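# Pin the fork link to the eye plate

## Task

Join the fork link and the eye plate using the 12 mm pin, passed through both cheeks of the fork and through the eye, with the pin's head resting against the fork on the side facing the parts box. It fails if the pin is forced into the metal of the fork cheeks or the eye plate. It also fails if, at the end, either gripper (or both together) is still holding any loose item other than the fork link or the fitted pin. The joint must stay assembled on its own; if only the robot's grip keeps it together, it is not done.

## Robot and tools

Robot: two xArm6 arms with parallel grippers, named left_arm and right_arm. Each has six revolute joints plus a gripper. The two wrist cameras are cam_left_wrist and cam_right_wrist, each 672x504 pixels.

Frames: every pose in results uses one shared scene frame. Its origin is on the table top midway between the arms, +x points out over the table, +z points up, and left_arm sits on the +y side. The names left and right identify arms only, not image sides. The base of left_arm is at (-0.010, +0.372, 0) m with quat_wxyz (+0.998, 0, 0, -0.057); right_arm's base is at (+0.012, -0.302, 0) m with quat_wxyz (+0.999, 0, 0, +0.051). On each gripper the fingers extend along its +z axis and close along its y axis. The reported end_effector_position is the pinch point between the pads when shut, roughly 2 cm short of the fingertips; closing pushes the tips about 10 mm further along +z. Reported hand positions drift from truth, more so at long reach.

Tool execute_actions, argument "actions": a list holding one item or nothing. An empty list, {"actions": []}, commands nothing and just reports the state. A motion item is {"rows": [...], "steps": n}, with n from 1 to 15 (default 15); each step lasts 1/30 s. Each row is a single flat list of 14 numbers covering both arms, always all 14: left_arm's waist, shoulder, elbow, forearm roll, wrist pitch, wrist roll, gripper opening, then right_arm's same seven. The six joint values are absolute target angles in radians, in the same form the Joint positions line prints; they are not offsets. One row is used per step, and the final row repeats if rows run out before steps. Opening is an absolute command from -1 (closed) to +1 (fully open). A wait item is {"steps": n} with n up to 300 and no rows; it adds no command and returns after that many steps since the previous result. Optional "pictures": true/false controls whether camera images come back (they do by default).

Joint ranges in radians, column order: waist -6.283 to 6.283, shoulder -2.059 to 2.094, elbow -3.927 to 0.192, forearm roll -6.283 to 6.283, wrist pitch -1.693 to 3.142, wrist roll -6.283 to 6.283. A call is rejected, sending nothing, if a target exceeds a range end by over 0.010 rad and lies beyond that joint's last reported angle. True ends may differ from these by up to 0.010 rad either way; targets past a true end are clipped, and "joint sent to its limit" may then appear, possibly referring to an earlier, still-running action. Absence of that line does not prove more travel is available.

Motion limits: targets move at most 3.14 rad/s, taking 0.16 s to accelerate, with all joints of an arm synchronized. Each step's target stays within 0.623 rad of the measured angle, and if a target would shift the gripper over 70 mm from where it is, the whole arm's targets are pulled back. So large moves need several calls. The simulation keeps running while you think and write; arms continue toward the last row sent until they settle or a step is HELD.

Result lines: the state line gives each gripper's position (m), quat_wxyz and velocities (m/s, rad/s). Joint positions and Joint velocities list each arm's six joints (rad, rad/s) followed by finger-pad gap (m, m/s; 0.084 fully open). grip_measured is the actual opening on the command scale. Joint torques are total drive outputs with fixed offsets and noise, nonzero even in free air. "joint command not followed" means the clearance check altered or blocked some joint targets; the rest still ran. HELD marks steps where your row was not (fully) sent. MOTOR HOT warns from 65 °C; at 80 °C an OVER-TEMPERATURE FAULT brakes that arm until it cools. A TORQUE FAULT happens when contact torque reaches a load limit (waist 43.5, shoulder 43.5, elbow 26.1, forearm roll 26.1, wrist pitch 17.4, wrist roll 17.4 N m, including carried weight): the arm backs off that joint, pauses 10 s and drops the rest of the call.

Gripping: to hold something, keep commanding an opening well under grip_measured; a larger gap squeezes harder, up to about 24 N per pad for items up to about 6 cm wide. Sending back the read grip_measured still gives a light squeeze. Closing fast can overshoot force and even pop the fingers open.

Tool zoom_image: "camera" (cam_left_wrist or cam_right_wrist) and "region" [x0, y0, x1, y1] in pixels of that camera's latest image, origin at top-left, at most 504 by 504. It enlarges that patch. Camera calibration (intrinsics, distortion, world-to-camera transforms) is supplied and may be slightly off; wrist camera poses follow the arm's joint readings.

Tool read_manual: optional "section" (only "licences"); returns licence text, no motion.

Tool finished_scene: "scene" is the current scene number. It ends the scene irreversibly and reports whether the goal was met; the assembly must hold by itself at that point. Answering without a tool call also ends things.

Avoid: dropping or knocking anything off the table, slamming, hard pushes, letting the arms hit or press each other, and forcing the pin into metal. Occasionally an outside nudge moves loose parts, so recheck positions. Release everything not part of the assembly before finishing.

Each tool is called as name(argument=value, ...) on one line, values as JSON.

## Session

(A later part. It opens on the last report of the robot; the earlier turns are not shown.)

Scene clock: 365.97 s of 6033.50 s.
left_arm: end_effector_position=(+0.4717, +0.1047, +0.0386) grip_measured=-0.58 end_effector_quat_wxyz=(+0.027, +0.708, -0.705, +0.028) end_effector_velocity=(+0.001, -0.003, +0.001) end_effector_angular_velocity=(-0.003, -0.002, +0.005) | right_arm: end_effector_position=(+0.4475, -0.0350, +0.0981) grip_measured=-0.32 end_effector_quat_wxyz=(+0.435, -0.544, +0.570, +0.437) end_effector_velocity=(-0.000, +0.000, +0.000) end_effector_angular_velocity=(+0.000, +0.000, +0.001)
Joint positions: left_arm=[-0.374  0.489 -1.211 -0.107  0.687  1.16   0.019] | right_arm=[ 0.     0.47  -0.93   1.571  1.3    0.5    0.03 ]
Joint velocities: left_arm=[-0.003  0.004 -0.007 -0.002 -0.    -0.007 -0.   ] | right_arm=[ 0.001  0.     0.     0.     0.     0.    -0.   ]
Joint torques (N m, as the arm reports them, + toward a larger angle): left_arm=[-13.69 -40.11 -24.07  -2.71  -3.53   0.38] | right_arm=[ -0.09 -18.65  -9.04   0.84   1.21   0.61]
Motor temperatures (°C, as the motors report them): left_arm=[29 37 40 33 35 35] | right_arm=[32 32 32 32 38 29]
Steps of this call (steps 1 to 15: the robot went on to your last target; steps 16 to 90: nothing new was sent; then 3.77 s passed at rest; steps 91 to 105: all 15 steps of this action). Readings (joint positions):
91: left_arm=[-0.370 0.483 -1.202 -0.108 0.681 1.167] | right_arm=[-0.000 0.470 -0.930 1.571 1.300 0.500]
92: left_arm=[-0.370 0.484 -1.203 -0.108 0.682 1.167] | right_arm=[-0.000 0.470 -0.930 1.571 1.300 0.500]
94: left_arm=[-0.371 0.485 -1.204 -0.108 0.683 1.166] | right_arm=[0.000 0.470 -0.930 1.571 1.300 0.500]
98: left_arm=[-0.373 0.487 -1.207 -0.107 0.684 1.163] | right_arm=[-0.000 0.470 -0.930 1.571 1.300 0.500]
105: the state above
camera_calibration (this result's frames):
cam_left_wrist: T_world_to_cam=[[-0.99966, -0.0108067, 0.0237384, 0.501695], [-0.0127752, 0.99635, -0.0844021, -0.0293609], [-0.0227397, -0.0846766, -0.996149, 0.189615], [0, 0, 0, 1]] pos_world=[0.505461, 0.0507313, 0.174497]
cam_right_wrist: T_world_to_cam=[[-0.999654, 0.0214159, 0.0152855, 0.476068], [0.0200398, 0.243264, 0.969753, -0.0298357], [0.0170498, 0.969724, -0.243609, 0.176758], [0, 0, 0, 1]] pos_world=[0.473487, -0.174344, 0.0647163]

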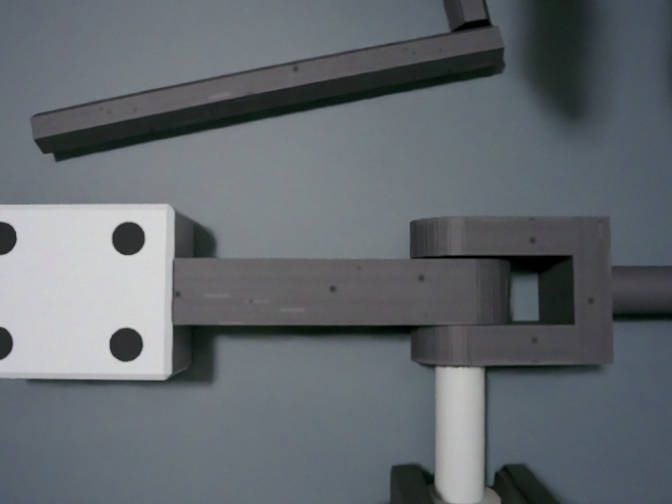

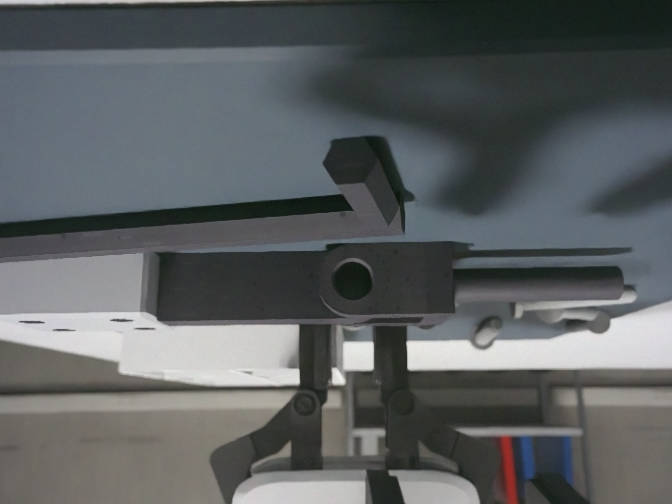

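Release to relieve the load.

execute_actions(actions=[{"rows":[[-0.3728,0.4855,-1.206,-0.108,0.6827,1.1646,-0.35,0.0,0.47,-0.93,1.571,1.3,0.5,-0.3]]}], pictures=false)

execute_actions(actions=[{"rows":[[-0.3624,0.4767,-1.1916,-0.108,0.6775,1.175,-0.35,0.0,0.47,-0.93,1.571,1.3,0.5,-0.3]]}])

zoom_image(camera="cam_right_wrist", region=[290, 235, 420, 345])

Scene clock: 370.83 s of 6033.50 s.
left_arm: end_effector_position=(+0.4719, +0.1053, +0.0394) grip_measured=-0.37 end_effector_quat_wxyz=(+0.027, +0.707, -0.706, +0.029) end_effector_velocity=(-0.001, +0.001, -0.001) end_effector_angular_velocity=(+0.001, +0.002, +0.000) | right_arm: end_effector_position=(+0.4475, -0.0350, +0.0981) grip_measured=-0.32 end_effector_quat_wxyz=(+0.435, -0.544, +0.570, +0.437) end_effector_velocity=(-0.000, -0.000, -0.000) end_effector_angular_velocity=(+0.000, +0.001, +0.000)
Joint positions: left_arm=[-0.373  0.486 -1.206 -0.108  0.683  1.165  0.028] | right_arm=[ 0.     0.47  -0.93   1.571  1.3    0.5    0.03 ]
Joint velocities: left_arm=[ 0.    -0.     0.002  0.    -0.     0.     0.   ] | right_arm=[-0.     0.001  0.    -0.     0.001 -0.     0.   ]
Joint torques (N m, as the arm reports them, + toward a larger angle): left_arm=[ -0.4  -39.35 -17.85   0.26  -1.19   0.15] | right_arm=[ -0.4  -18.75  -8.91   0.92   1.13   0.54]
Motor temperatures (°C, as the motors report them): left_arm=[29 37 40 33 35 35] | right_arm=[32 32 32 32 38 29]
Steps of this call (steps 1 to 15: the robot went on to your last target; steps 16 to 100: nothing new was sent; then 1.03 s passed at rest; steps 101 to 115: all 15 steps of this action). Readings (joint positions):
101: left_arm=[-0.378 0.490 -1.213 -0.108 0.685 1.160] | right_arm=[-0.000 0.470 -0.930 1.571 1.300 0.500]
102: left_arm=[-0.377 0.489 -1.212 -0.108 0.685 1.160] | right_arm=[-0.000 0.470 -0.930 1.571 1.300 0.500]
104: left_arm=[-0.375 0.487 -1.210 -0.108 0.683 1.162] | right_arm=[-0.000 0.470 -0.930 1.571 1.300 0.500]
108: left_arm=[-0.373 0.486 -1.207 -0.108 0.683 1.164] | right_arm=[-0.000 0.470 -0.930 1.571 1.300 0.500]
115: the state above

Scene clock: 371.33 s of 6033.50 s.
left_arm: end_effector_position=(+0.4717, +0.1119, +0.0393) grip_measured=-0.37 end_effector_quat_wxyz=(+0.026, +0.708, -0.706, +0.029) end_effector_velocity=(-0.000, +0.001, -0.001) end_effector_angular_velocity=(+0.000, +0.001, -0.000) | right_arm: end_effector_position=(+0.4475, -0.0350, +0.0981) grip_measured=-0.32 end_effector_quat_wxyz=(+0.435, -0.544, +0.570, +0.437) end_effector_velocity=(-0.000, -0.000, +0.000) end_effector_angular_velocity=(+0.001, +0.001, -0.000)
Joint positions: left_arm=[-0.363  0.477 -1.192 -0.108  0.678  1.175  0.028] | right_arm=[-0.     0.47  -0.93   1.571  1.3    0.5    0.03 ]
Joint velocities: left_arm=[ 0.001 -0.     0.002 -0.    -0.001  0.001  0.   ] | right_arm=[-0.001  0.    -0.    -0.     0.001  0.    -0.   ]
Joint torques (N m, as the arm reports them, + toward a larger angle): left_arm=[ -0.26 -38.83 -17.75   0.53  -1.27   0.31] | right_arm=[ -0.17 -18.66  -8.91   0.8    1.15   0.67]
Motor temperatures (°C, as the motors report them): left_arm=[29 37 40 33 35 35] | right_arm=[32 32 32 32 38 29]
Steps of this call (steps 1 to 15: all 15 steps of this action). Readings (joint positions):
1: left_arm=[-0.373 0.485 -1.206 -0.108 0.683 1.165] | right_arm=[0.000 0.470 -0.930 1.571 1.300 0.500]
2: left_arm=[-0.372 0.484 -1.204 -0.108 0.682 1.166] | right_arm=[0.000 0.470 -0.930 1.571 1.300 0.500]
4: left_arm=[-0.367 0.480 -1.198 -0.108 0.680 1.170] | right_arm=[-0.000 0.470 -0.930 1.571 1.300 0.500]
8: left_arm=[-0.363 0.477 -1.193 -0.108 0.678 1.174] | right_arm=[0.000 0.470 -0.930 1.571 1.300 0.500]
15: the state above
camera_calibration (this result's frames):
cam_left_wrist: T_world_to_cam=[[-0.999759, -0.00912982, 0.0199795, 0.501851], [-0.0108145, 0.996245, -0.0859044, -0.0373737], [-0.0191202, -0.0860997, -0.996103, 0.189358], [0, 0, 0, 1]] pos_world=[0.504946, 0.0581188, 0.175383]
cam_right_wrist: T_world_to_cam=[[-0.999654, 0.0214158, 0.0152856, 0.476068], [0.0200399, 0.243264, 0.969753, -0.0298356], [0.0170496, 0.969724, -0.243609, 0.176758], [0, 0, 0, 1]] pos_world=[0.473487, -0.174344, 0.0647162]

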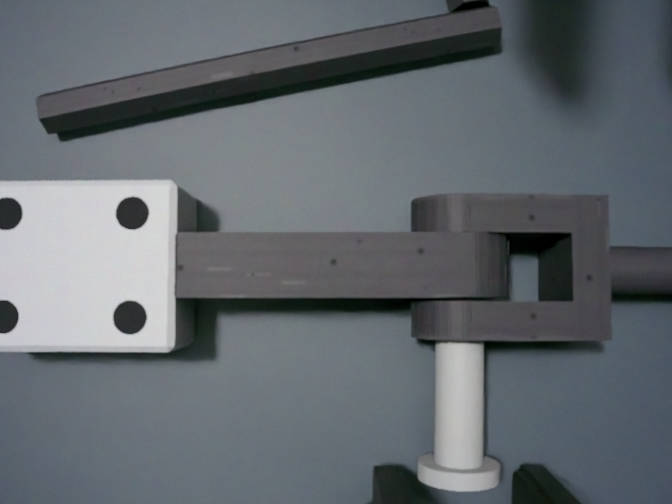

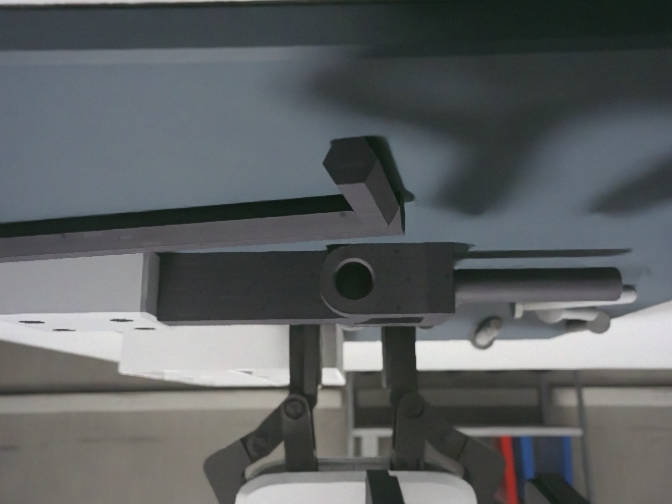

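Region (290, 235, 420, 345) of cam_right_wrist's 672x504 image, scaled by 3.877, with more detail than that image has; it fills the top 426 rows of this view, and the rest is white.

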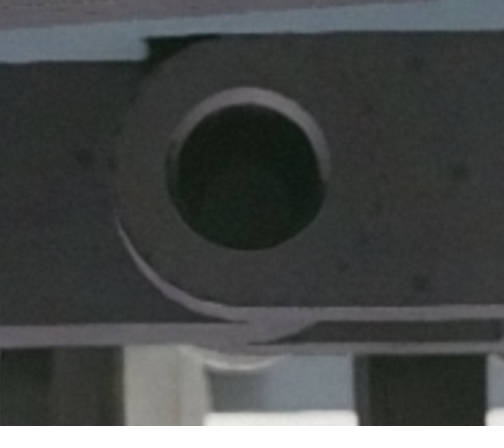

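execute_actions(actions=[{"rows":[[-0.3468,0.4635,-1.170,-0.108,0.6697,1.1906,-0.35,0.0,0.47,-0.93,1.571,1.3,0.5,-0.3]]}], pictures=false)

execute_actions(actions=[{"rows":[[-0.3468,0.4635,-1.170,-0.108,0.6697,1.1906,-1,0.0,0.47,-0.93,1.571,1.3,0.5,-0.3]]}], pictures=false)

execute_actions(actions=[{"rows":[[-0.352,0.4679,-1.1772,-0.108,0.6723,1.1854,-1,0.0,0.47,-0.93,1.571,1.3,0.5,-0.3],[-0.352,0.4679,-1.1772,-0.108,0.6723,1.1854,-1,0.0,0.47,-0.93,1.571,1.3,0.5,-0.3],[-0.352,0.4679,-1.1772,-0.108,0.6723,1.1854,-1,0.0,0.47,-0.93,1.571,1.3,0.5,-0.3],[-0.3546,0.4701,-1.1808,-0.108,0.6736,1.1828,-1,0.0,0.47,-0.93,1.571,1.3,0.5,-0.3],[-0.3546,0.4701,-1.1808,-0.108,0.6736,1.1828,-1,0.0,0.47,-0.93,1.571,1.3,0.5,-0.3],[-0.3546,0.4701,-1.1808,-0.108,0.6736,1.1828,-1,0.0,0.47,-0.93,1.571,1.3,0.5,-0.3],[-0.3572,0.4723,-1.1844,-0.108,0.6749,1.1802,-1,0.0,0.47,-0.93,1.571,1.3,0.5,-0.3],[-0.3572,0.4723,-1.1844,-0.108,0.6749,1.1802,-1,0.0,0.47,-0.93,1.571,1.3,0.5,-0.3],[-0.3572,0.4723,-1.1844,-0.108,0.6749,1.1802,-1,0.0,0.47,-0.93,1.571,1.3,0.5,-0.3],[-0.3598,0.4745,-1.188,-0.108,0.6762,1.1776,-1,0.0,0.47,-0.93,1.571,1.3,0.5,-0.3]]}])

Scene clock: 382.40 s of 6033.50 s.
left_arm: end_effector_position=(+0.4714, +0.1218, +0.0392) grip_measured=-0.37 end_effector_quat_wxyz=(+0.025, +0.708, -0.705, +0.029) end_effector_velocity=(-0.000, +0.001, -0.000) end_effector_angular_velocity=(-0.000, +0.000, +0.001) | right_arm: end_effector_position=(+0.4475, -0.0350, +0.0981) grip_measured=-0.32 end_effector_quat_wxyz=(+0.435, -0.544, +0.570, +0.437) end_effector_velocity=(+0.000, +0.000, +0.001) end_effector_angular_velocity=(+0.000, -0.002, +0.001)
Joint positions: left_arm=[-0.347  0.464 -1.17  -0.108  0.67   1.19   0.028] | right_arm=[ 0.     0.47  -0.93   1.571  1.3    0.5    0.03 ]
Joint velocities: left_arm=[ 0.001 -0.001  0.002 -0.001 -0.001  0.001 -0.   ] | right_arm=[ 0.001 -0.002 -0.     0.    -0.    -0.     0.   ]
Joint torques (N m, as the arm reports them, + toward a larger angle): left_arm=[  0.05 -38.39 -17.66   0.26  -1.36   0.29] | right_arm=[ -0.22 -18.89  -9.01   0.78   1.08   0.64]
Motor temperatures (°C, as the motors report them): left_arm=[29 37 40 33 35 35] | right_arm=[32 32 32 32 38 29]
Steps of this call (steps 1 to 15: the robot went on to your last target; steps 16 to 90: nothing new was sent; then 7.57 s passed at rest; steps 91 to 105: all 15 steps of this action). Readings (joint positions):
91: left_arm=[-0.362 0.477 -1.191 -0.108 0.677 1.175] | right_arm=[-0.000 0.470 -0.930 1.571 1.300 0.500]
92: left_arm=[-0.361 0.475 -1.189 -0.108 0.676 1.177] | right_arm=[0.000 0.470 -0.930 1.571 1.300 0.500]
94: left_arm=[-0.354 0.469 -1.180 -0.108 0.673 1.184] | right_arm=[0.000 0.470 -0.930 1.571 1.300 0.500]
98: left_arm=[-0.348 0.465 -1.172 -0.108 0.671 1.189] | right_arm=[0.000 0.470 -0.930 1.571 1.300 0.500]
105: the state above

Scene clock: 382.90 s of 6033.50 s.
left_arm: end_effector_position=(+0.4714, +0.1219, +0.0392) grip_measured=-1.00 end_effector_quat_wxyz=(+0.025, +0.708, -0.705, +0.029) end_effector_velocity=(-0.001, +0.000, -0.001) end_effector_angular_velocity=(+0.001, +0.001, -0.000) | right_arm: end_effector_position=(+0.4475, -0.0350, +0.0981) grip_measured=-0.32 end_effector_quat_wxyz=(+0.435, -0.544, +0.570, +0.437) end_effector_velocity=(-0.000, -0.000, -0.001) end_effector_angular_velocity=(-0.001, +0.001, -0.001)
Joint positions: left_arm=[-0.347  0.464 -1.17  -0.108  0.67   1.191  0.   ] | right_arm=[-0.     0.47  -0.93   1.571  1.3    0.5    0.03 ]
Joint velocities: left_arm=[ 0.    -0.     0.002  0.    -0.     0.     0.   ] | right_arm=[ 0.     0.001  0.     0.    -0.001  0.     0.   ]
Joint torques (N m, as the arm reports them, + toward a larger angle): left_arm=[ -0.38 -38.57 -17.7    0.26  -1.21   0.25] | right_arm=[ -0.12 -18.63  -9.09   0.8    1.1    0.68]
Motor temperatures (°C, as the motors report them): left_arm=[29 37 40 33 35 35] | right_arm=[32 32 32 32 38 29]
Steps of this call (steps 1 to 15: all 15 steps of this action). Readings (joint positions):
1: left_arm=[-0.347 0.464 -1.170 -0.108 0.670 1.190] | right_arm=[-0.000 0.470 -0.930 1.571 1.300 0.500]
2: left_arm=[-0.347 0.464 -1.170 -0.108 0.670 1.191] | right_arm=[-0.000 0.470 -0.930 1.571 1.300 0.500]
4: left_arm=[-0.347 0.464 -1.170 -0.108 0.670 1.191] | right_arm=[0.000 0.470 -0.930 1.571 1.300 0.500]
8: left_arm=[-0.347 0.464 -1.170 -0.108 0.670 1.191] | right_arm=[0.000 0.470 -0.930 1.571 1.300 0.500]
15: the state above

Scene clock: 383.40 s of 6033.50 s.
left_arm: end_effector_position=(+0.4716, +0.1145, +0.0391) grip_measured=-1.00 end_effector_quat_wxyz=(+0.026, +0.708, -0.705, +0.029) end_effector_velocity=(+0.000, -0.002, -0.001) end_effector_angular_velocity=(+0.000, +0.004, +0.007) | right_arm: end_effector_position=(+0.4475, -0.0350, +0.0981) grip_measured=-0.32 end_effector_quat_wxyz=(+0.435, -0.544, +0.570, +0.437) end_effector_velocity=(-0.000, +0.000, +0.001) end_effector_angular_velocity=(+0.001, -0.001, +0.001)
Joint positions: left_arm=[-0.359  0.474 -1.187 -0.108  0.676  1.178  0.   ] | right_arm=[ 0.     0.47  -0.93   1.571  1.3    0.5    0.03 ]
Joint velocities: left_arm=[-0.002  0.006 -0.008 -0.001  0.005 -0.009  0.   ] | right_arm=[ 0.001 -0.001  0.    -0.     0.002  0.     0.   ]
Joint torques (N m, as the arm reports them, + toward a larger angle): left_arm=[ -2.06 -38.88 -18.39   0.11  -1.41   0.28] | right_arm=[ -0.01 -18.76  -8.95   0.84   1.15   0.57]
Motor temperatures (°C, as the motors report them): left_arm=[29 37 40 33 35 35] | right_arm=[32 32 32 32 38 29]
Steps of this call (steps 1 to 15: all 15 steps of this action). Readings (joint positions):
1: left_arm=[-0.347 0.464 -1.170 -0.108 0.670 1.190] | right_arm=[-0.000 0.470 -0.930 1.571 1.300 0.500]
2: left_arm=[-0.347 0.464 -1.171 -0.108 0.670 1.190] | right_arm=[0.000 0.470 -0.930 1.571 1.300 0.500]
4: left_arm=[-0.350 0.466 -1.174 -0.108 0.671 1.188] | right_arm=[-0.000 0.470 -0.930 1.571 1.300 0.500]
8: left_arm=[-0.354 0.469 -1.180 -0.108 0.673 1.184] | right_arm=[-0.000 0.470 -0.930 1.571 1.300 0.500]
15: the state above
camera_calibration (this result's frames):
cam_left_wrist: T_world_to_cam=[[-0.999748, -0.00958648, 0.0202756, 0.501793], [-0.0112828, 0.996293, -0.0852771, -0.0398015], [-0.019383, -0.0854845, -0.996151, 0.189447], [0, 0, 0, 1]] pos_world=[0.50489, 0.0606592, 0.175149]
cam_right_wrist: T_world_to_cam=[[-0.999654, 0.0214158, 0.0152856, 0.476068], [0.0200399, 0.243264, 0.969753, -0.0298358], [0.0170496, 0.969724, -0.243609, 0.176758], [0, 0, 0, 1]] pos_world=[0.473487, -0.174344, 0.0647163]

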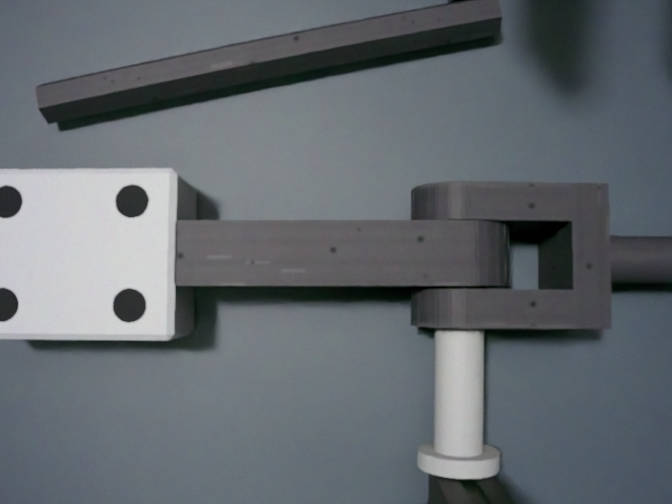

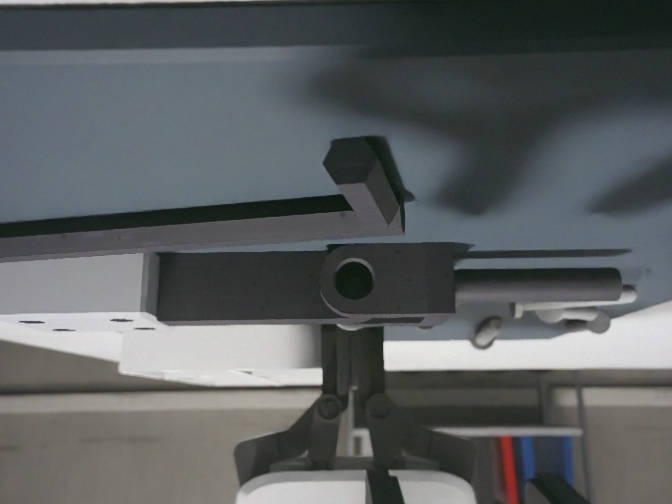

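execute_actions(actions=[{"rows":[[-0.3624,0.4762,-1.1916,-0.108,0.678,1.175,-1,0.0,0.47,-0.93,1.571,1.3,0.5,-0.3],[-0.3624,0.4762,-1.1916,-0.108,0.678,1.175,-1,0.0,0.47,-0.93,1.571,1.3,0.5,-0.3],[-0.3624,0.4762,-1.1916,-0.108,0.678,1.175,-1,0.0,0.47,-0.93,1.571,1.3,0.5,-0.3],[-0.3624,0.4762,-1.1916,-0.108,0.678,1.175,-1,0.0,0.47,-0.93,1.571,1.3,0.5,-0.3],[-0.365,0.478,-1.1952,-0.108,0.6797,1.1724,-1,0.0,0.47,-0.93,1.571,1.3,0.5,-0.3],[-0.365,0.478,-1.1952,-0.108,0.6797,1.1724,-1,0.0,0.47,-0.93,1.571,1.3,0.5,-0.3],[-0.365,0.478,-1.1952,-0.108,0.6797,1.1724,-1,0.0,0.47,-0.93,1.571,1.3,0.5,-0.3],[-0.365,0.478,-1.1952,-0.108,0.6797,1.1724,-1,0.0,0.47,-0.93,1.571,1.3,0.5,-0.3],[-0.3676,0.48,-1.1988,-0.108,0.6812,1.1698,-1,0.0,0.47,-0.93,1.571,1.3,0.5,-0.3]]}], pictures=false)

Scene clock: 390.97 s of 6033.50 s.
left_arm: end_effector_position=(+0.4716, +0.1096, +0.0395) grip_measured=-1.00 end_effector_quat_wxyz=(+0.026, +0.708, -0.705, +0.029) end_effector_velocity=(-0.000, -0.001, -0.000) end_effector_angular_velocity=(+0.001, +0.004, +0.003) | right_arm: end_effector_position=(+0.4475, -0.0350, +0.0981) grip_measured=-0.32 end_effector_quat_wxyz=(+0.435, -0.544, +0.570, +0.437) end_effector_velocity=(+0.000, -0.000, +0.000) end_effector_angular_velocity=(+0.000, -0.001, -0.001)
Joint positions: left_arm=[-0.366  0.48  -1.197 -0.108  0.682  1.17   0.   ] | right_arm=[-0.     0.47  -0.93   1.571  1.3    0.5    0.03 ]
Joint velocities: left_arm=[-0.001  0.003 -0.004  0.     0.005 -0.005  0.   ] | right_arm=[-0.    -0.001  0.    -0.    -0.     0.     0.   ]
Joint torques (N m, as the arm reports them, + toward a larger angle): left_arm=[ -3.15 -39.01 -19.36  -0.14  -1.78   0.2 ] | right_arm=[ -0.21 -18.49  -8.99   0.87   1.12   0.57]
Motor temperatures (°C, as the motors report them): left_arm=[29 37 40 33 35 35] | right_arm=[32 32 32 32 38 29]
Steps of this call (steps 1 to 15: the robot went on to your last target; steps 16 to 90: nothing new was sent; then 4.07 s passed at rest; steps 91 to 105: all 15 steps of this action). Readings (joint positions):
91: left_arm=[-0.360 0.475 -1.188 -0.108 0.676 1.178] | right_arm=[-0.000 0.470 -0.930 1.571 1.300 0.500]
92: left_arm=[-0.360 0.475 -1.189 -0.108 0.677 1.177] | right_arm=[-0.000 0.470 -0.930 1.571 1.300 0.500]
94: left_arm=[-0.361 0.476 -1.190 -0.108 0.677 1.176] | right_arm=[0.000 0.470 -0.930 1.571 1.300 0.500]
98: left_arm=[-0.364 0.477 -1.193 -0.108 0.679 1.174] | right_arm=[-0.000 0.470 -0.930 1.571 1.300 0.500]
105: the state above

execute_actions(actions=[{"rows":[[-0.3702,0.4822,-1.2024,-0.108,0.6825,1.1672,-1,0.0,0.47,-0.93,1.571,1.3,0.5,-0.3],[-0.3702,0.4822,-1.2024,-0.108,0.6825,1.1672,-1,0.0,0.47,-0.93,1.571,1.3,0.5,-0.3],[-0.3702,0.4822,-1.2024,-0.108,0.6825,1.1672,-1,0.0,0.47,-0.93,1.571,1.3,0.5,-0.3],[-0.3702,0.4822,-1.2024,-0.108,0.6825,1.1672,-1,0.0,0.47,-0.93,1.571,1.3,0.5,-0.3],[-0.3728,0.4844,-1.206,-0.108,0.6838,1.1646,-1,0.0,0.47,-0.93,1.571,1.3,0.5,-0.3],[-0.3728,0.4844,-1.206,-0.108,0.6838,1.1646,-1,0.0,0.47,-0.93,1.571,1.3,0.5,-0.3],[-0.3728,0.4844,-1.206,-0.108,0.6838,1.1646,-1,0.0,0.47,-0.93,1.571,1.3,0.5,-0.3],[-0.3728,0.4844,-1.206,-0.108,0.6838,1.1646,-1,0.0,0.47,-0.93,1.571,1.3,0.5,-0.3],[-0.3754,0.4867,-1.2097,-0.108,0.6851,1.162,-1,0.0,0.47,-0.93,1.571,1.3,0.5,-0.3]]}])

Scene clock: 400.13 s of 6033.50 s.
left_arm: end_effector_position=(+0.4717, +0.1059, +0.0396) grip_measured=-1.00 end_effector_quat_wxyz=(+0.027, +0.708, -0.705, +0.028) end_effector_velocity=(+0.000, -0.002, -0.000) end_effector_angular_velocity=(-0.000, +0.001, +0.001) | right_arm: end_effector_position=(+0.4475, -0.0350, +0.0981) grip_measured=-0.32 end_effector_quat_wxyz=(+0.435, -0.544, +0.570, +0.437) end_effector_velocity=(-0.000, -0.000, -0.001) end_effector_angular_velocity=(-0.001, +0.001, -0.001)
Joint positions: left_arm=[-0.372  0.485 -1.208 -0.107  0.687  1.163  0.   ] | right_arm=[-0.     0.47  -0.93   1.571  1.3    0.5    0.03 ]
Joint velocities: left_arm=[-0.003  0.004 -0.007 -0.001  0.003 -0.004  0.   ] | right_arm=[-0.     0.001  0.    -0.    -0.    -0.    -0.   ]
Joint torques (N m, as the arm reports them, + toward a larger angle): left_arm=[ -8.99 -36.36 -20.92  -1.19  -3.     0.35] | right_arm=[ -0.17 -18.7   -9.03   0.87   1.19   0.66]
Motor temperatures (°C, as the motors report them): left_arm=[29 37 40 33 35 35] | right_arm=[32 32 32 32 38 29]
Steps of this call (steps 1 to 15: the robot went on to your last target; steps 16 to 110: nothing new was sent; then 5.00 s passed at rest; steps 111 to 125: all 15 steps of this action). Readings (joint positions):
111: left_arm=[-0.368 0.480 -1.199 -0.108 0.681 1.170] | right_arm=[0.000 0.470 -0.930 1.571 1.300 0.500]
112: left_arm=[-0.368 0.480 -1.199 -0.108 0.681 1.169] | right_arm=[-0.000 0.470 -0.930 1.571 1.300 0.500]
114: left_arm=[-0.369 0.481 -1.201 -0.108 0.682 1.168] | right_arm=[0.000 0.470 -0.930 1.571 1.300 0.500]
118: left_arm=[-0.371 0.483 -1.204 -0.108 0.683 1.166] | right_arm=[-0.000 0.470 -0.930 1.571 1.300 0.500]
125: the state above
camera_calibration (this result's frames):
cam_left_wrist: T_world_to_cam=[[-0.999685, -0.0104881, 0.0228204, 0.501793], [-0.0123923, 0.996306, -0.0849695, -0.0306338], [-0.0218449, -0.0852255, -0.996122, 0.19035], [0, 0, 0, 1]] pos_world=[0.505413, 0.0520061, 0.175558]
cam_right_wrist: T_world_to_cam=[[-0.999654, 0.021416, 0.0152857, 0.476068], [0.02004, 0.243264, 0.969753, -0.0298357], [0.0170497, 0.969724, -0.243609, 0.176758], [0, 0, 0, 1]] pos_world=[0.473487, -0.174344, 0.0647162]

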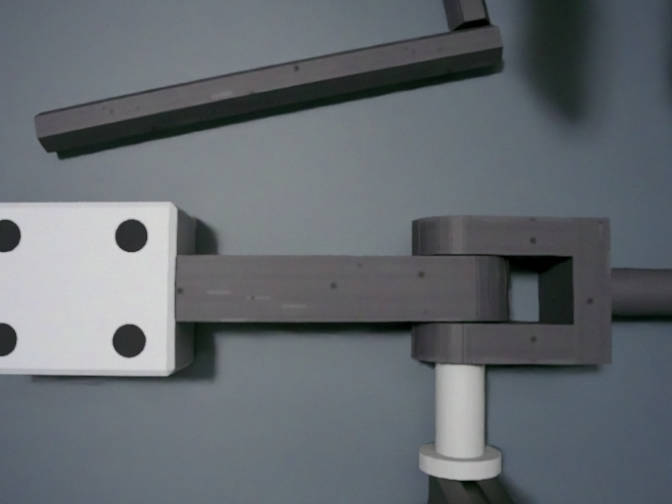

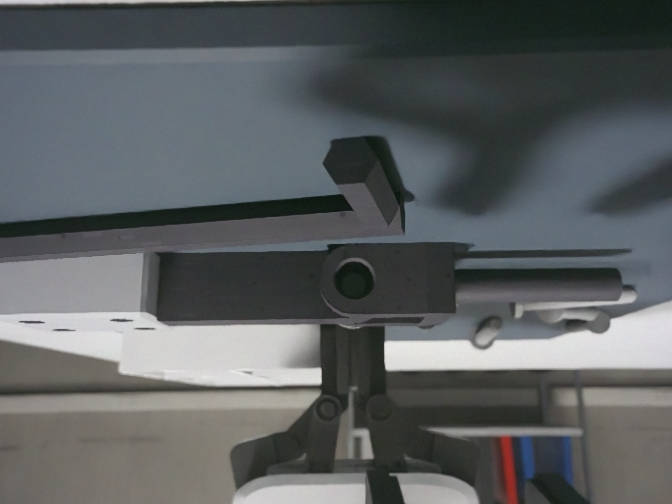

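The head needs to rise (binding); lift the hand 1 mm.

execute_actions(actions=[{"rows":[[-0.3754,0.4845,-1.2097,-0.108,0.6873,1.162,-1,0.0,0.47,-0.93,1.571,1.3,0.5,-0.3]]}], pictures=false)

execute_actions(actions=[{"rows":[[-0.378,0.4863,-1.2133,-0.108,0.689,1.1594,-1,0.0,0.47,-0.93,1.571,1.3,0.5,-0.3],[-0.378,0.4863,-1.2133,-0.108,0.689,1.1594,-1,0.0,0.47,-0.93,1.571,1.3,0.5,-0.3],[-0.378,0.4863,-1.2133,-0.108,0.689,1.1594,-1,0.0,0.47,-0.93,1.571,1.3,0.5,-0.3],[-0.378,0.4863,-1.2133,-0.108,0.689,1.1594,-1,0.0,0.47,-0.93,1.571,1.3,0.5,-0.3],[-0.378,0.4863,-1.2133,-0.108,0.689,1.1594,-1,0.0,0.47,-0.93,1.571,1.3,0.5,-0.3],[-0.3806,0.4882,-1.2169,-0.108,0.6906,1.1568,-1,0.0,0.47,-0.93,1.571,1.3,0.5,-0.3]]}], pictures=false)

Scene clock: 407.17 s of 6033.50 s.
left_arm: end_effector_position=(+0.4721, +0.1049, +0.0401) grip_measured=-1.00 end_effector_quat_wxyz=(+0.027, +0.708, -0.705, +0.029) end_effector_velocity=(+0.000, -0.000, +0.001) end_effector_angular_velocity=(-0.000, -0.001, -0.000) | right_arm: end_effector_position=(+0.4475, -0.0350, +0.0981) grip_measured=-0.32 end_effector_quat_wxyz=(+0.435, -0.544, +0.570, +0.437) end_effector_velocity=(+0.001, -0.001, +0.000) end_effector_angular_velocity=(-0.001, -0.001, -0.002)
Joint positions: left_arm=[-0.373  0.486 -1.209 -0.108  0.687  1.162  0.   ] | right_arm=[-0.     0.47  -0.93   1.571  1.3    0.5    0.03 ]
Joint velocities: left_arm=[-0.    -0.001 -0.001  0.     0.001 -0.     0.   ] | right_arm=[-0.001 -0.001 -0.    -0.    -0.001  0.     0.   ]
Joint torques (N m, as the arm reports them, + toward a larger angle): left_arm=[-17.28 -40.81 -27.46  -3.56  -4.69   0.12] | right_arm=[  0.06 -18.85  -8.96   0.96   1.09   0.6 ]
Motor temperatures (°C, as the motors report them): left_arm=[29 37 41 33 36 35] | right_arm=[32 32 32 32 38 29]
Steps of this call (steps 1 to 15: the robot went on to your last target; steps 16 to 90: nothing new was sent; then 3.53 s passed at rest; steps 91 to 105: all 15 steps of this action). Readings (joint positions):
91: left_arm=[-0.373 0.487 -1.210 -0.108 0.687 1.162] | right_arm=[-0.000 0.470 -0.930 1.571 1.300 0.500]
92: left_arm=[-0.373 0.487 -1.210 -0.108 0.687 1.162] | right_arm=[0.000 0.470 -0.930 1.571 1.300 0.500]
94: left_arm=[-0.373 0.486 -1.210 -0.108 0.687 1.162] | right_arm=[-0.000 0.470 -0.930 1.571 1.300 0.500]
98: left_arm=[-0.373 0.486 -1.209 -0.108 0.687 1.162] | right_arm=[-0.000 0.470 -0.930 1.571 1.300 0.500]
105: the state above

Scene clock: 407.67 s of 6033.50 s.
left_arm: end_effector_position=(+0.4723, +0.0989, +0.0423) grip_measured=-1.00 end_effector_quat_wxyz=(+0.027, +0.707, -0.706, +0.031) end_effector_velocity=(-0.007, +0.010, -0.010) end_effector_angular_velocity=(+0.017, +0.027, +0.008) | right_arm: end_effector_position=(+0.4475, -0.0350, +0.0981) grip_measured=-0.32 end_effector_quat_wxyz=(+0.435, -0.544, +0.570, +0.437) end_effector_velocity=(+0.000, -0.000, -0.000) end_effector_angular_velocity=(-0.002, -0.001, -0.000)
Joint positions: left_arm=[-0.382  0.488 -1.218 -0.109  0.689  1.157  0.   ] | right_arm=[ 0.     0.47  -0.93   1.571  1.3    0.5    0.03 ]
Joint velocities: left_arm=[ 0.011  0.006  0.014  0.004  0.012 -0.001  0.   ] | right_arm=[ 0.    -0.    -0.    -0.    -0.002 -0.     0.   ]
Joint torques (N m, as the arm reports them, + toward a larger angle): left_arm=[ -0.47 -39.91 -18.27   0.48  -1.45   0.31] | right_arm=[ -0.11 -18.59  -8.89   0.81   1.1    0.6 ]
Motor temperatures (°C, as the motors report them): left_arm=[29 37 41 33 36 35] | right_arm=[32 32 32 32 38 29]
Steps of this call (steps 1 to 15: all 15 steps of this action). Readings (joint positions):
1: left_arm=[-0.373 0.486 -1.209 -0.108 0.687 1.162] | right_arm=[0.000 0.470 -0.930 1.571 1.300 0.500]
2: left_arm=[-0.375 0.486 -1.211 -0.109 0.686 1.161] | right_arm=[0.000 0.470 -0.930 1.571 1.300 0.500]
4: left_arm=[-0.381 0.487 -1.214 -0.110 0.685 1.160] | right_arm=[-0.000 0.470 -0.930 1.571 1.300 0.500]
8: left_arm=[-0.384 0.486 -1.220 -0.110 0.685 1.159] | right_arm=[-0.000 0.470 -0.930 1.571 1.300 0.500]
15: the state above

execute_actions(actions=[{"rows":[[-0.3832,0.4904,-1.2205,-0.108,0.6919,1.1542,-1,0.0,0.47,-0.93,1.571,1.3,0.5,-0.3],[-0.3832,0.4904,-1.2205,-0.108,0.6919,1.1542,-1,0.0,0.47,-0.93,1.571,1.3,0.5,-0.3],[-0.3858,0.4927,-1.2242,-0.108,0.6932,1.1516,-1,0.0,0.47,-0.93,1.571,1.3,0.5,-0.3],[-0.3858,0.4927,-1.2242,-0.108,0.6932,1.1516,-1,0.0,0.47,-0.93,1.571,1.3,0.5,-0.3],[-0.3884,0.495,-1.2279,-0.108,0.6945,1.149,-1,0.0,0.47,-0.93,1.571,1.3,0.5,-0.3],[-0.3884,0.495,-1.2279,-0.108,0.6945,1.149,-1,0.0,0.47,-0.93,1.571,1.3,0.5,-0.3],[-0.391,0.4973,-1.2316,-0.108,0.6958,1.1464,-1,0.0,0.47,-0.93,1.571,1.3,0.5,-0.3],[-0.391,0.4973,-1.2316,-0.108,0.6958,1.1464,-1,0.0,0.47,-0.93,1.571,1.3,0.5,-0.3],[-0.3936,0.4996,-1.2353,-0.108,0.6971,1.1438,-1,0.0,0.47,-0.93,1.571,1.3,0.5,-0.3],[-0.3936,0.4996,-1.2353,-0.108,0.6971,1.1438,-1,0.0,0.47,-0.93,1.571,1.3,0.5,-0.3],[-0.3962,0.5019,-1.239,-0.108,0.6984,1.1412,-1,0.0,0.47,-0.93,1.571,1.3,0.5,-0.3]]}])

Scene clock: 416.33 s of 6033.50 s.
left_arm: end_effector_position=(+0.4716, +0.0911, +0.0412) grip_measured=-1.00 end_effector_quat_wxyz=(+0.028, +0.707, -0.706, +0.029) end_effector_velocity=(-0.000, -0.010, -0.000) end_effector_angular_velocity=(-0.001, +0.002, -0.000) | right_arm: end_effector_position=(+0.4475, -0.0350, +0.0981) grip_measured=-0.32 end_effector_quat_wxyz=(+0.435, -0.544, +0.570, +0.437) end_effector_velocity=(-0.000, -0.000, -0.001) end_effector_angular_velocity=(-0.000, +0.002, -0.000)
Joint positions: left_arm=[-0.395  0.501 -1.237 -0.108  0.698  1.143  0.   ] | right_arm=[-0.     0.47  -0.93   1.571  1.3    0.5    0.03 ]
Joint velocities: left_arm=[-0.016  0.014 -0.022 -0.001  0.008 -0.016  0.   ] | right_arm=[-0.     0.001  0.    -0.     0.     0.     0.   ]
Joint torques (N m, as the arm reports them, + toward a larger angle): left_arm=[ -0.04 -40.39 -17.87   0.44  -1.33   0.33] | right_arm=[ -0.18 -18.79  -8.99   0.8    1.14   0.55]
Motor temperatures (°C, as the motors report them): left_arm=[29 37 41 33 35 35] | right_arm=[32 32 32 32 38 29]
Steps of this call (steps 1 to 15: the robot went on to your last target; steps 16 to 90: nothing new was sent; then 5.17 s passed at rest; steps 91 to 105: all 15 steps of this action). Readings (joint positions):
91: left_arm=[-0.381 0.488 -1.217 -0.108 0.691 1.157] | right_arm=[-0.000 0.470 -0.930 1.571 1.300 0.500]
92: left_arm=[-0.381 0.489 -1.218 -0.108 0.691 1.156] | right_arm=[0.000 0.470 -0.930 1.571 1.300 0.500]
94: left_arm=[-0.382 0.490 -1.220 -0.108 0.692 1.155] | right_arm=[0.000 0.470 -0.930 1.571 1.300 0.500]
98: left_arm=[-0.387 0.494 -1.226 -0.108 0.694 1.150] | right_arm=[-0.000 0.470 -0.930 1.571 1.300 0.500]
105: the state above
camera_calibration (this result's frames):
cam_left_wrist: T_world_to_cam=[[-0.999728, -0.00737943, 0.0221193, 0.50125], [-0.00930077, 0.996072, -0.0880588, -0.0170821], [-0.0213826, -0.0882406, -0.99587, 0.190714], [0, 0, 0, 1]] pos_world=[0.505032, 0.0375427, 0.177335]
cam_right_wrist: T_world_to_cam=[[-0.999654, 0.0214161, 0.0152857, 0.476068], [0.0200401, 0.243264, 0.969753, -0.0298358], [0.0170499, 0.969724, -0.243609, 0.176758], [0, 0, 0, 1]] pos_world=[0.473487, -0.174344, 0.0647162]

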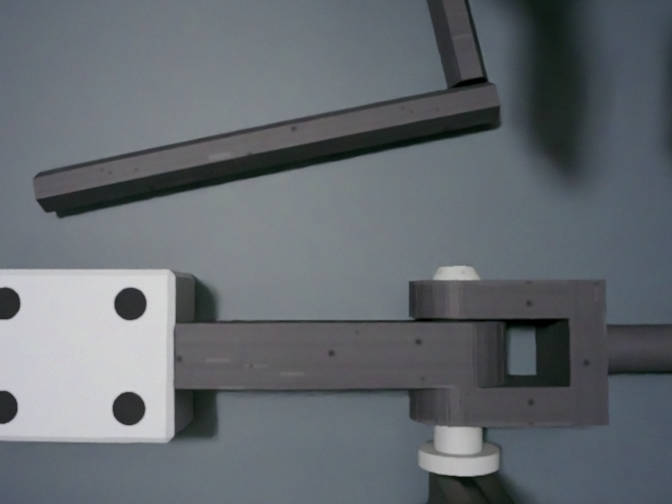

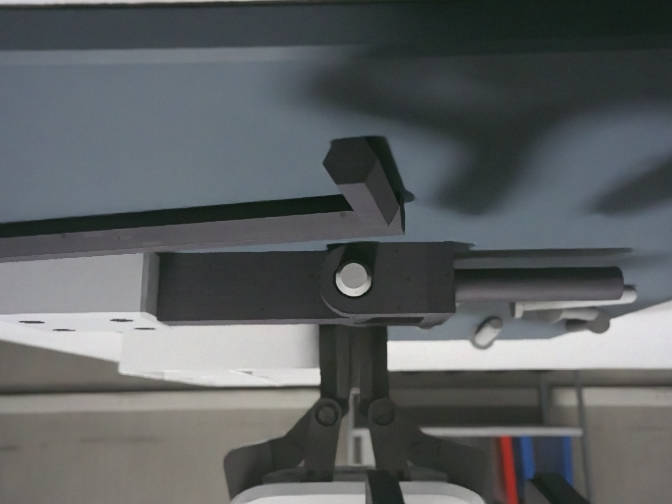

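About 7 mm left.

execute_actions(actions=[{"rows":[[-0.3988,0.5042,-1.2427,-0.108,0.6997,1.1386,-1,0.0,0.47,-0.93,1.571,1.3,0.5,-0.3],[-0.3988,0.5042,-1.2427,-0.108,0.6997,1.1386,-1,0.0,0.47,-0.93,1.571,1.3,0.5,-0.3],[-0.4014,0.5065,-1.2464,-0.108,0.701,1.136,-1,0.0,0.47,-0.93,1.571,1.3,0.5,-0.3],[-0.4014,0.5065,-1.2464,-0.108,0.701,1.136,-1,0.0,0.47,-0.93,1.571,1.3,0.5,-0.3],[-0.404,0.5088,-1.2501,-0.108,0.7023,1.1334,-1,0.0,0.47,-0.93,1.571,1.3,0.5,-0.3],[-0.404,0.5088,-1.2501,-0.108,0.7023,1.1334,-1,0.0,0.47,-0.93,1.571,1.3,0.5,-0.3],[-0.4066,0.5111,-1.2538,-0.108,0.7036,1.1308,-1,0.0,0.47,-0.93,1.571,1.3,0.5,-0.3]]}], pictures=false)

execute_actions(actions=[{"rows":[[-0.3806,0.4882,-1.2169,-0.108,0.6906,1.1568,-1,0.0,0.47,-0.93,1.571,1.3,0.5,-0.3]]}])

Scene clock: 425.27 s of 6033.50 s.
left_arm: end_effector_position=(+0.4715, +0.0837, +0.0412) grip_measured=-1.00 end_effector_quat_wxyz=(+0.028, +0.707, -0.706, +0.029) end_effector_velocity=(-0.001, -0.001, -0.001) end_effector_angular_velocity=(+0.000, +0.002, +0.002) | right_arm: end_effector_position=(+0.4475, -0.0350, +0.0981) grip_measured=-0.32 end_effector_quat_wxyz=(+0.435, -0.544, +0.570, +0.437) end_effector_velocity=(-0.000, -0.000, -0.000) end_effector_angular_velocity=(+0.001, +0.001, -0.000)
Joint positions: left_arm=[-0.406  0.511 -1.253 -0.108  0.703  1.131  0.   ] | right_arm=[-0.     0.47  -0.93   1.571  1.3    0.5    0.03 ]
Joint velocities: left_arm=[-0.002  0.003 -0.003 -0.001  0.002 -0.004  0.   ] | right_arm=[-0.     0.001 -0.    -0.     0.001  0.     0.   ]
Joint torques (N m, as the arm reports them, + toward a larger angle): left_arm=[ -0.49 -39.98 -18.25   0.28  -1.4    0.37] | right_arm=[  0.04 -18.75  -8.89   0.83   1.17   0.62]
Motor temperatures (°C, as the motors report them): left_arm=[29 37 41 33 35 35] | right_arm=[32 32 32 32 38 29]
Steps of this call (steps 1 to 15: the robot went on to your last target; steps 16 to 90: nothing new was sent; then 5.43 s passed at rest; steps 91 to 105: all 15 steps of this action). Readings (joint positions):
91: left_arm=[-0.396 0.502 -1.239 -0.108 0.698 1.141] | right_arm=[-0.000 0.470 -0.930 1.571 1.300 0.500]
92: left_arm=[-0.397 0.502 -1.240 -0.108 0.699 1.141] | right_arm=[0.000 0.470 -0.930 1.571 1.300 0.500]
94: left_arm=[-0.398 0.504 -1.242 -0.108 0.699 1.139] | right_arm=[0.000 0.470 -0.930 1.571 1.300 0.500]
98: left_arm=[-0.403 0.508 -1.248 -0.108 0.702 1.135] | right_arm=[-0.000 0.470 -0.930 1.571 1.300 0.500]
105: the state above

Scene clock: 425.77 s of 6033.50 s.
left_arm: end_effector_position=(+0.4717, +0.1001, +0.0412) grip_measured=-1.00 end_effector_quat_wxyz=(+0.027, +0.707, -0.706, +0.029) end_effector_velocity=(-0.000, +0.002, -0.000) end_effector_angular_velocity=(+0.001, +0.001, +0.000) | right_arm: end_effector_position=(+0.4475, -0.0350, +0.0981) grip_measured=-0.32 end_effector_quat_wxyz=(+0.435, -0.544, +0.570, +0.437) end_effector_velocity=(+0.000, +0.000, +0.001) end_effector_angular_velocity=(+0.001, -0.001, +0.001)
Joint positions: left_arm=[-0.381  0.488 -1.217 -0.108  0.691  1.157  0.   ] | right_arm=[-0.     0.47  -0.93   1.571  1.3    0.5    0.03 ]
Joint velocities: left_arm=[ 0.003 -0.002  0.004  0.    -0.001  0.002  0.   ] | right_arm=[ 0.001 -0.001  0.    -0.     0.     0.    -0.   ]
Joint torques (N m, as the arm reports them, + toward a larger angle): left_arm=[ -0.66 -39.18 -17.98   0.44  -1.34   0.31] | right_arm=[ -0.19 -18.76  -8.97   0.86   1.08   0.54]
Motor temperatures (°C, as the motors report them): left_arm=[29 37 41 33 35 35] | right_arm=[32 32 32 32 38 29]
Steps of this call (steps 1 to 15: all 15 steps of this action). Readings (joint positions):
1: left_arm=[-0.406 0.511 -1.253 -0.108 0.703 1.131] | right_arm=[-0.000 0.470 -0.930 1.571 1.300 0.500]
2: left_arm=[-0.405 0.509 -1.250 -0.108 0.702 1.134] | right_arm=[-0.000 0.470 -0.930 1.571 1.300 0.500]
4: left_arm=[-0.394 0.499 -1.234 -0.108 0.697 1.144] | right_arm=[-0.000 0.470 -0.930 1.571 1.300 0.500]
8: left_arm=[-0.383 0.490 -1.221 -0.108 0.692 1.154] | right_arm=[0.000 0.470 -0.930 1.571 1.300 0.500]
15: the state above
camera_calibration (this result's frames):
cam_left_wrist: T_world_to_cam=[[-0.999742, -0.00801689, 0.0212543, 0.501498], [-0.00984328, 0.996136, -0.0872683, -0.0258026], [-0.0204726, -0.087455, -0.995958, 0.191029], [0, 0, 0, 1]] pos_world=[0.505026, 0.0464299, 0.177347]
cam_right_wrist: T_world_to_cam=[[-0.999654, 0.0214159, 0.0152858, 0.476068], [0.0200401, 0.243264, 0.969753, -0.0298357], [0.0170497, 0.969724, -0.243609, 0.176758], [0, 0, 0, 1]] pos_world=[0.473487, -0.174344, 0.0647162]

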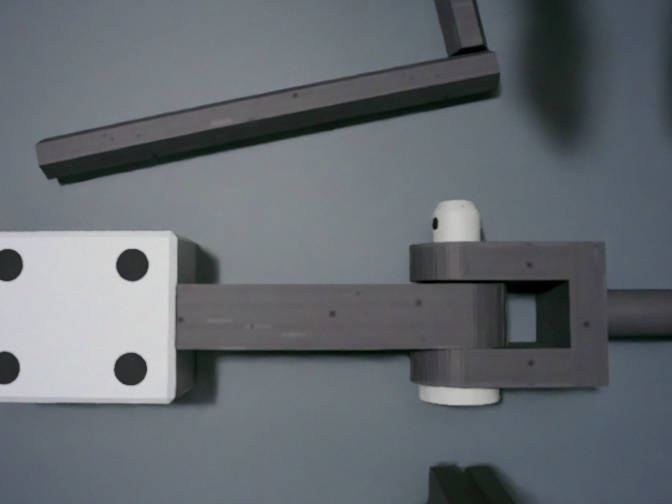

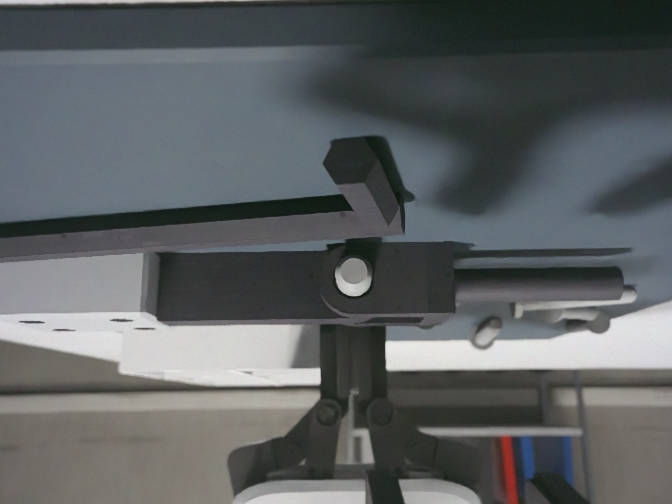

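finished_scene(scene=1)

The scene is finished: the task was done.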